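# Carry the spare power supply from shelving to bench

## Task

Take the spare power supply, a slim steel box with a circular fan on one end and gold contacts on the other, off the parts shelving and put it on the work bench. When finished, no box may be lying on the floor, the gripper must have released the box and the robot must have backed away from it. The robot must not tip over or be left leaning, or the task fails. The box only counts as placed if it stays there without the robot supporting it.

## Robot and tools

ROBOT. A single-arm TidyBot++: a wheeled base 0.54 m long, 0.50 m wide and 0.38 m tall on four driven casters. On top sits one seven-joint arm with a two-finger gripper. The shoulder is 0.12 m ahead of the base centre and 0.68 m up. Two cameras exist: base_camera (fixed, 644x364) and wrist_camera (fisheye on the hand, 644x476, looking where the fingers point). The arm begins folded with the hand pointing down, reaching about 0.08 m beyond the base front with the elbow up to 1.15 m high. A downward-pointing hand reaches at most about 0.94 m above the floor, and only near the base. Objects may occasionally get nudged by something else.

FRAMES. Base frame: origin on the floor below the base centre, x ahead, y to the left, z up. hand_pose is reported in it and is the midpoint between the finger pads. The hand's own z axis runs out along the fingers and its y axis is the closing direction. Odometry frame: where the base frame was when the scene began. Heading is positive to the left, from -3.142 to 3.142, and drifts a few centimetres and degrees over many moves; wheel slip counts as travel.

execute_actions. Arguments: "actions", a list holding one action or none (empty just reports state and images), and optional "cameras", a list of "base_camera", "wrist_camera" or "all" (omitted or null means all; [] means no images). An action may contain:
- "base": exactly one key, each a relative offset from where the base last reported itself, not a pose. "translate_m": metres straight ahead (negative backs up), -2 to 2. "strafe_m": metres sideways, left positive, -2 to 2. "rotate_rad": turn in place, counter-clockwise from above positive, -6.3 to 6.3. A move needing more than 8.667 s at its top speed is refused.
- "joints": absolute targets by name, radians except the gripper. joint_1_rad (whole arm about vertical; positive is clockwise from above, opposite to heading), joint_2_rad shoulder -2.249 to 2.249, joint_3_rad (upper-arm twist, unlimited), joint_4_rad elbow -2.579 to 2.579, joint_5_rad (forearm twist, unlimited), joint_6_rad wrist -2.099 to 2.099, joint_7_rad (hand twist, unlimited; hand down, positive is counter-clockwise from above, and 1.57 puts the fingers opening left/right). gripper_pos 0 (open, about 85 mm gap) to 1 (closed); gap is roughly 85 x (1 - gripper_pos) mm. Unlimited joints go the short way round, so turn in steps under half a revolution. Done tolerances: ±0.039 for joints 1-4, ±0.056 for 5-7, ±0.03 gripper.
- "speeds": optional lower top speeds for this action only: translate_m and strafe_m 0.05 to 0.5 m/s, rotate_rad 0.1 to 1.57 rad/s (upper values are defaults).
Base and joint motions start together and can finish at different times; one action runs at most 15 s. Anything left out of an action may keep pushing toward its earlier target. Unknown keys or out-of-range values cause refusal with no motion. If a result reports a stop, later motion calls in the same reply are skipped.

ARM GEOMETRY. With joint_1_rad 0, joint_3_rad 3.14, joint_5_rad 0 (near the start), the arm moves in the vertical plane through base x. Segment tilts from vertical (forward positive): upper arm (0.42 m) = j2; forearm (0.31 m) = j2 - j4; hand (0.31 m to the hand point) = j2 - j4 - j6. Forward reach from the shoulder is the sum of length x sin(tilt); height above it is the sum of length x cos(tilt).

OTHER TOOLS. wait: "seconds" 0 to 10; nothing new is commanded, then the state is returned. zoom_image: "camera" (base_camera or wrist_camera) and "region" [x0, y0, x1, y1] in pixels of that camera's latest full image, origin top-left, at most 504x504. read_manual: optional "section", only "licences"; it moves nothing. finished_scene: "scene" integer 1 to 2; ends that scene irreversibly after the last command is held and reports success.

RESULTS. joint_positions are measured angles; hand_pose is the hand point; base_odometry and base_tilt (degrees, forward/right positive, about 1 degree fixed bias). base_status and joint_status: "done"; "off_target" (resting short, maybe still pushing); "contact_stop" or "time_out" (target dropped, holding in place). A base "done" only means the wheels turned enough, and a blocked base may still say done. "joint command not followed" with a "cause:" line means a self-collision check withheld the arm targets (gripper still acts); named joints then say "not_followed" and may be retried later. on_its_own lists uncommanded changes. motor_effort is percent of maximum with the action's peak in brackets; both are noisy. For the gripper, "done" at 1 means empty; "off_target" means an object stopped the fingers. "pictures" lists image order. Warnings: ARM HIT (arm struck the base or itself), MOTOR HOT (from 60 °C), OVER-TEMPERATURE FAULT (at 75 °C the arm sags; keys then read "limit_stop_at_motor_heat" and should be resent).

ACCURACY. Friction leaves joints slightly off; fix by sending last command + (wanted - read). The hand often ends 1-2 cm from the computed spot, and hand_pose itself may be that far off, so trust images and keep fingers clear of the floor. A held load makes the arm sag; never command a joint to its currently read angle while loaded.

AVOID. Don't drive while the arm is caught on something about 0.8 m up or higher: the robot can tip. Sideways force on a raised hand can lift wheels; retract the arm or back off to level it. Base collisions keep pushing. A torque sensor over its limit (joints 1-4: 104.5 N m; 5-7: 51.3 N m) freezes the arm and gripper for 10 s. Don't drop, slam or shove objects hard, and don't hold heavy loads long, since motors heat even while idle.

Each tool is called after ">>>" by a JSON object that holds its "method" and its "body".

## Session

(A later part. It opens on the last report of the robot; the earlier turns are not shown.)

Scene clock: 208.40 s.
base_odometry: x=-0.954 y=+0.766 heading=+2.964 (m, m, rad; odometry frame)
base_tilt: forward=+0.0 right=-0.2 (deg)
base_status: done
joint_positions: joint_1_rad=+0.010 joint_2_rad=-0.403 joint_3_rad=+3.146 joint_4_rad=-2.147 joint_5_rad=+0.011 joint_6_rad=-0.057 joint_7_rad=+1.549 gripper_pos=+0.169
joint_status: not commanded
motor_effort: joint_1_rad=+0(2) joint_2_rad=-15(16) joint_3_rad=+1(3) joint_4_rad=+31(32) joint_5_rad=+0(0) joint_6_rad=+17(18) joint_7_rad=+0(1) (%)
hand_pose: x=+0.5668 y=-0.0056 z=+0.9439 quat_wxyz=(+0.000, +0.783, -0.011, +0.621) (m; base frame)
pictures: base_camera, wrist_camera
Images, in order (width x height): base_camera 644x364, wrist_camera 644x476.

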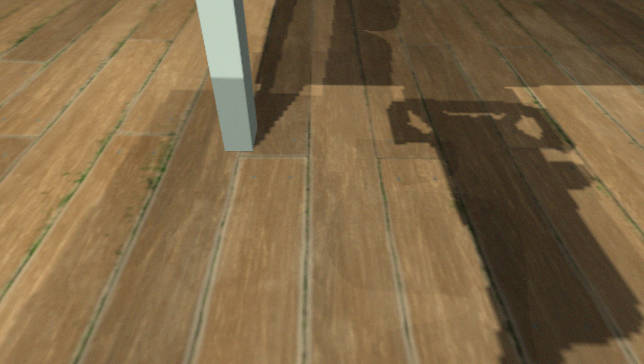

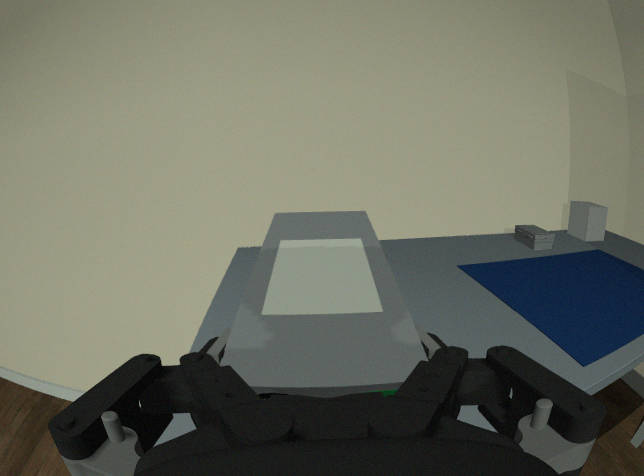

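>>> {"method": "execute_actions", "body": {"actions": [{"base":{"translate_m":0.12},"joints":{"joint_1_rad":0.1,"joint_2_rad":0.08,"joint_4_rad":-1.97,"joint_6_rad":0.36}}], "cameras": []}}

>>> {"method": "execute_actions", "body": {"actions": [{"joints":{"joint_2_rad":0.15,"joint_6_rad":0.42}}], "cameras": []}}

>>> {"method": "execute_actions", "body": {"actions": [{"joints":{"joint_2_rad":0.2,"joint_6_rad":0.47}}], "cameras": []}}

>>> {"method": "execute_actions", "body": {"actions": [{"joints":{"joint_2_rad":0.25,"joint_6_rad":0.5}}], "cameras": ["wrist_camera"]}}

Scene clock: 217.47 s.
base_odometry: x=-1.073 y=+0.788 heading=+2.964 (m, m, rad; odometry frame)
base_tilt: forward=+0.0 right=-0.3 (deg)
base_status: done
joint_positions: joint_1_rad=+0.087 joint_2_rad=+0.132 joint_3_rad=+3.146 joint_4_rad=-2.032 joint_5_rad=+0.011 joint_6_rad=+0.251 joint_7_rad=+1.549 gripper_pos=+0.169
joint_status: joint_2_rad off_target (ended at +0.132, target +0.080); joint_4_rad off_target (ended at -2.032, target -1.970); joint_6_rad off_target (ended at +0.251, target +0.360); the others done
motor_effort: joint_1_rad=+0(0) joint_2_rad=-35(36) joint_3_rad=+1(2) joint_4_rad=+28(33) joint_5_rad=+0(0) joint_6_rad=+16(18) joint_7_rad=+0(1) (%)
hand_pose: x=+0.7262 y=-0.0530 z=+0.8192 quat_wxyz=(+0.022, +0.816, -0.041, +0.576) (m; base frame)
pictures: none
No camera images: the call's "cameras" was empty. Leave "cameras" out to get every camera's image.

Scene clock: 218.40 s.
base_odometry: x=-1.073 y=+0.788 heading=+2.964 (m, m, rad; odometry frame)
base_tilt: forward=+0.0 right=-0.2 (deg)
base_status: not commanded
joint_positions: joint_1_rad=+0.087 joint_2_rad=+0.198 joint_3_rad=+3.146 joint_4_rad=-2.029 joint_5_rad=+0.011 joint_6_rad=+0.312 joint_7_rad=+1.549 gripper_pos=+0.169
joint_status: joint_2_rad off_target (ended at +0.198, target +0.150); joint_6_rad off_target (ended at +0.312, target +0.420)
motor_effort: joint_1_rad=+0(0) joint_2_rad=-38(40) joint_3_rad=+1(1) joint_4_rad=+27(28) joint_5_rad=+0(0) joint_6_rad=+16(17) joint_7_rad=+1(1) (%)
hand_pose: x=+0.7416 y=-0.0541 z=+0.7975 quat_wxyz=(+0.022, +0.817, -0.041, +0.575) (m; base frame)
pictures: none
No camera images: the call's "cameras" was empty. Leave "cameras" out to get every camera's image.

Scene clock: 219.27 s.
base_odometry: x=-1.073 y=+0.788 heading=+2.964 (m, m, rad; odometry frame)
base_tilt: forward=+0.0 right=-0.2 (deg)
base_status: not commanded
joint_positions: joint_1_rad=+0.087 joint_2_rad=+0.246 joint_3_rad=+3.146 joint_4_rad=-2.028 joint_5_rad=+0.011 joint_6_rad=+0.363 joint_7_rad=+1.549 gripper_pos=+0.169
joint_status: joint_2_rad off_target (ended at +0.246, target +0.200); joint_6_rad off_target (ended at +0.363, target +0.470)
motor_effort: joint_1_rad=+0(0) joint_2_rad=-39(41) joint_3_rad=+1(1) joint_4_rad=+26(27) joint_5_rad=+0(0) joint_6_rad=+16(16) joint_7_rad=+1(1) (%)
hand_pose: x=+0.7522 y=-0.0549 z=+0.7822 quat_wxyz=(+0.022, +0.816, -0.040, +0.576) (m; base frame)
pictures: none
No camera images: the call's "cameras" was empty. Leave "cameras" out to get every camera's image.

Scene clock: 220.03 s.
base_odometry: x=-1.073 y=+0.788 heading=+2.964 (m, m, rad; odometry frame)
base_tilt: forward=+0.0 right=-0.2 (deg)
base_status: not commanded
joint_positions: joint_1_rad=+0.087 joint_2_rad=+0.277 joint_3_rad=+3.146 joint_4_rad=-2.018 joint_5_rad=+0.011 joint_6_rad=+0.404 joint_7_rad=+1.549 gripper_pos=+0.169
joint_status: joint_6_rad off_target (ended at +0.404, target +0.500); the others done
motor_effort: joint_1_rad=-1(1) joint_2_rad=-38(38) joint_3_rad=+0(1) joint_4_rad=+24(26) joint_5_rad=+0(1) joint_6_rad=+15(17) joint_7_rad=+0(0) (%)
hand_pose: x=+0.7627 y=-0.0557 z=+0.7805 quat_wxyz=(+0.022, +0.810, -0.040, +0.585) (m; base frame)
pictures: wrist_camera
Images, in order (width x height): wrist_camera 644x476.

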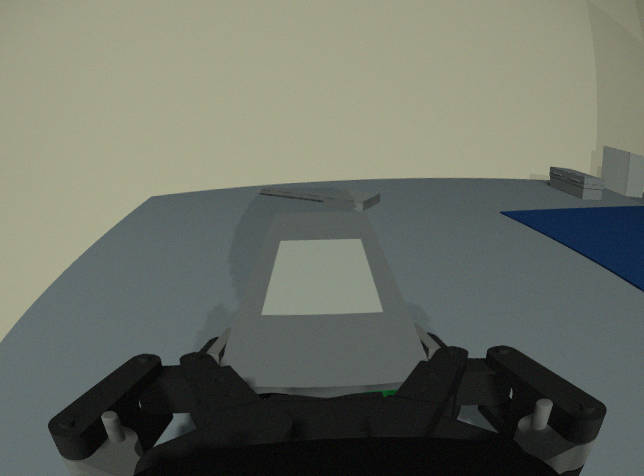

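>>> {"method": "execute_actions", "body": {"actions": [{"joints":{"joint_6_rad":0.33}}], "cameras": []}}

>>> {"method": "execute_actions", "body": {"actions": [{"joints":{"gripper_pos":0}}], "cameras": []}}

>>> {"method": "execute_actions", "body": {"actions": [{"base":{"translate_m":-0.12},"joints":{"joint_2_rad":-0.3,"joint_4_rad":-2.2}}], "cameras": ["wrist_camera"]}}

>>> {"method": "finished_scene", "body": {"scene": 2}}

Scene clock: 227.20 s.
base_odometry: x=-1.073 y=+0.788 heading=+2.964 (m, m, rad; odometry frame)
base_tilt: forward=+0.0 right=-0.2 (deg)
base_status: not commanded
joint_positions: joint_1_rad=+0.087 joint_2_rad=+0.271 joint_3_rad=+3.146 joint_4_rad=-1.995 joint_5_rad=+0.011 joint_6_rad=+0.347 joint_7_rad=+1.549 gripper_pos=+0.169
joint_status: all done
motor_effort: joint_1_rad=-1(1) joint_2_rad=-34(38) joint_3_rad=+1(1) joint_4_rad=+21(24) joint_5_rad=+0(1) joint_6_rad=+11(16) joint_7_rad=+0(0) (%)
hand_pose: x=+0.7632 y=-0.0559 z=+0.7795 quat_wxyz=(+0.022, +0.818, -0.041, +0.573) (m; base frame)
pictures: none
No camera images: the call's "cameras" was empty. Leave "cameras" out to get every camera's image.

Scene clock: 228.40 s.
base_odometry: x=-1.073 y=+0.788 heading=+2.964 (m, m, rad; odometry frame)
base_tilt: forward=+0.0 right=-0.2 (deg)
base_status: not commanded
joint_positions: joint_1_rad=+0.087 joint_2_rad=+0.259 joint_3_rad=+3.146 joint_4_rad=-1.976 joint_5_rad=+0.011 joint_6_rad=+0.347 joint_7_rad=+1.549 gripper_pos=+0.000
joint_status: all done
motor_effort: joint_1_rad=-1(1) joint_2_rad=-29(35) joint_3_rad=+1(0) joint_4_rad=+18(22) joint_5_rad=+0(1) joint_6_rad=+7(11) joint_7_rad=+0(0) (%)
hand_pose: x=+0.7676 y=-0.0565 z=+0.7980 quat_wxyz=(+0.022, +0.809, -0.040, +0.586) (m; base frame)
pictures: none
No camera images: the call's "cameras" was empty. Leave "cameras" out to get every camera's image.

Scene clock: 230.17 s.
base_odometry: x=-0.955 y=+0.766 heading=+2.963 (m, m, rad; odometry frame)
base_tilt: forward=+0.0 right=-0.2 (deg)
base_status: done
joint_positions: joint_1_rad=+0.088 joint_2_rad=-0.287 joint_3_rad=+3.146 joint_4_rad=-2.188 joint_5_rad=+0.011 joint_6_rad=+0.347 joint_7_rad=+1.549 gripper_pos=+0.000
joint_status: all done
motor_effort: joint_1_rad=-1(0) joint_2_rad=-11(33) joint_3_rad=+1(0) joint_4_rad=+21(20) joint_5_rad=+0(0) joint_6_rad=+7(8) joint_7_rad=+0(1) (%)
hand_pose: x=+0.6067 y=-0.0427 z=+0.9890 quat_wxyz=(+0.027, +0.700, -0.035, +0.713) (m; base frame)
pictures: wrist_camera
Images, in order (width x height): wrist_camera 644x476.

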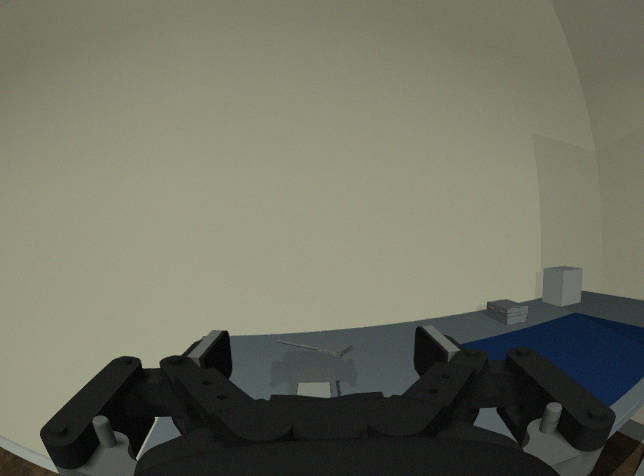

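The scene is finished: the task was done.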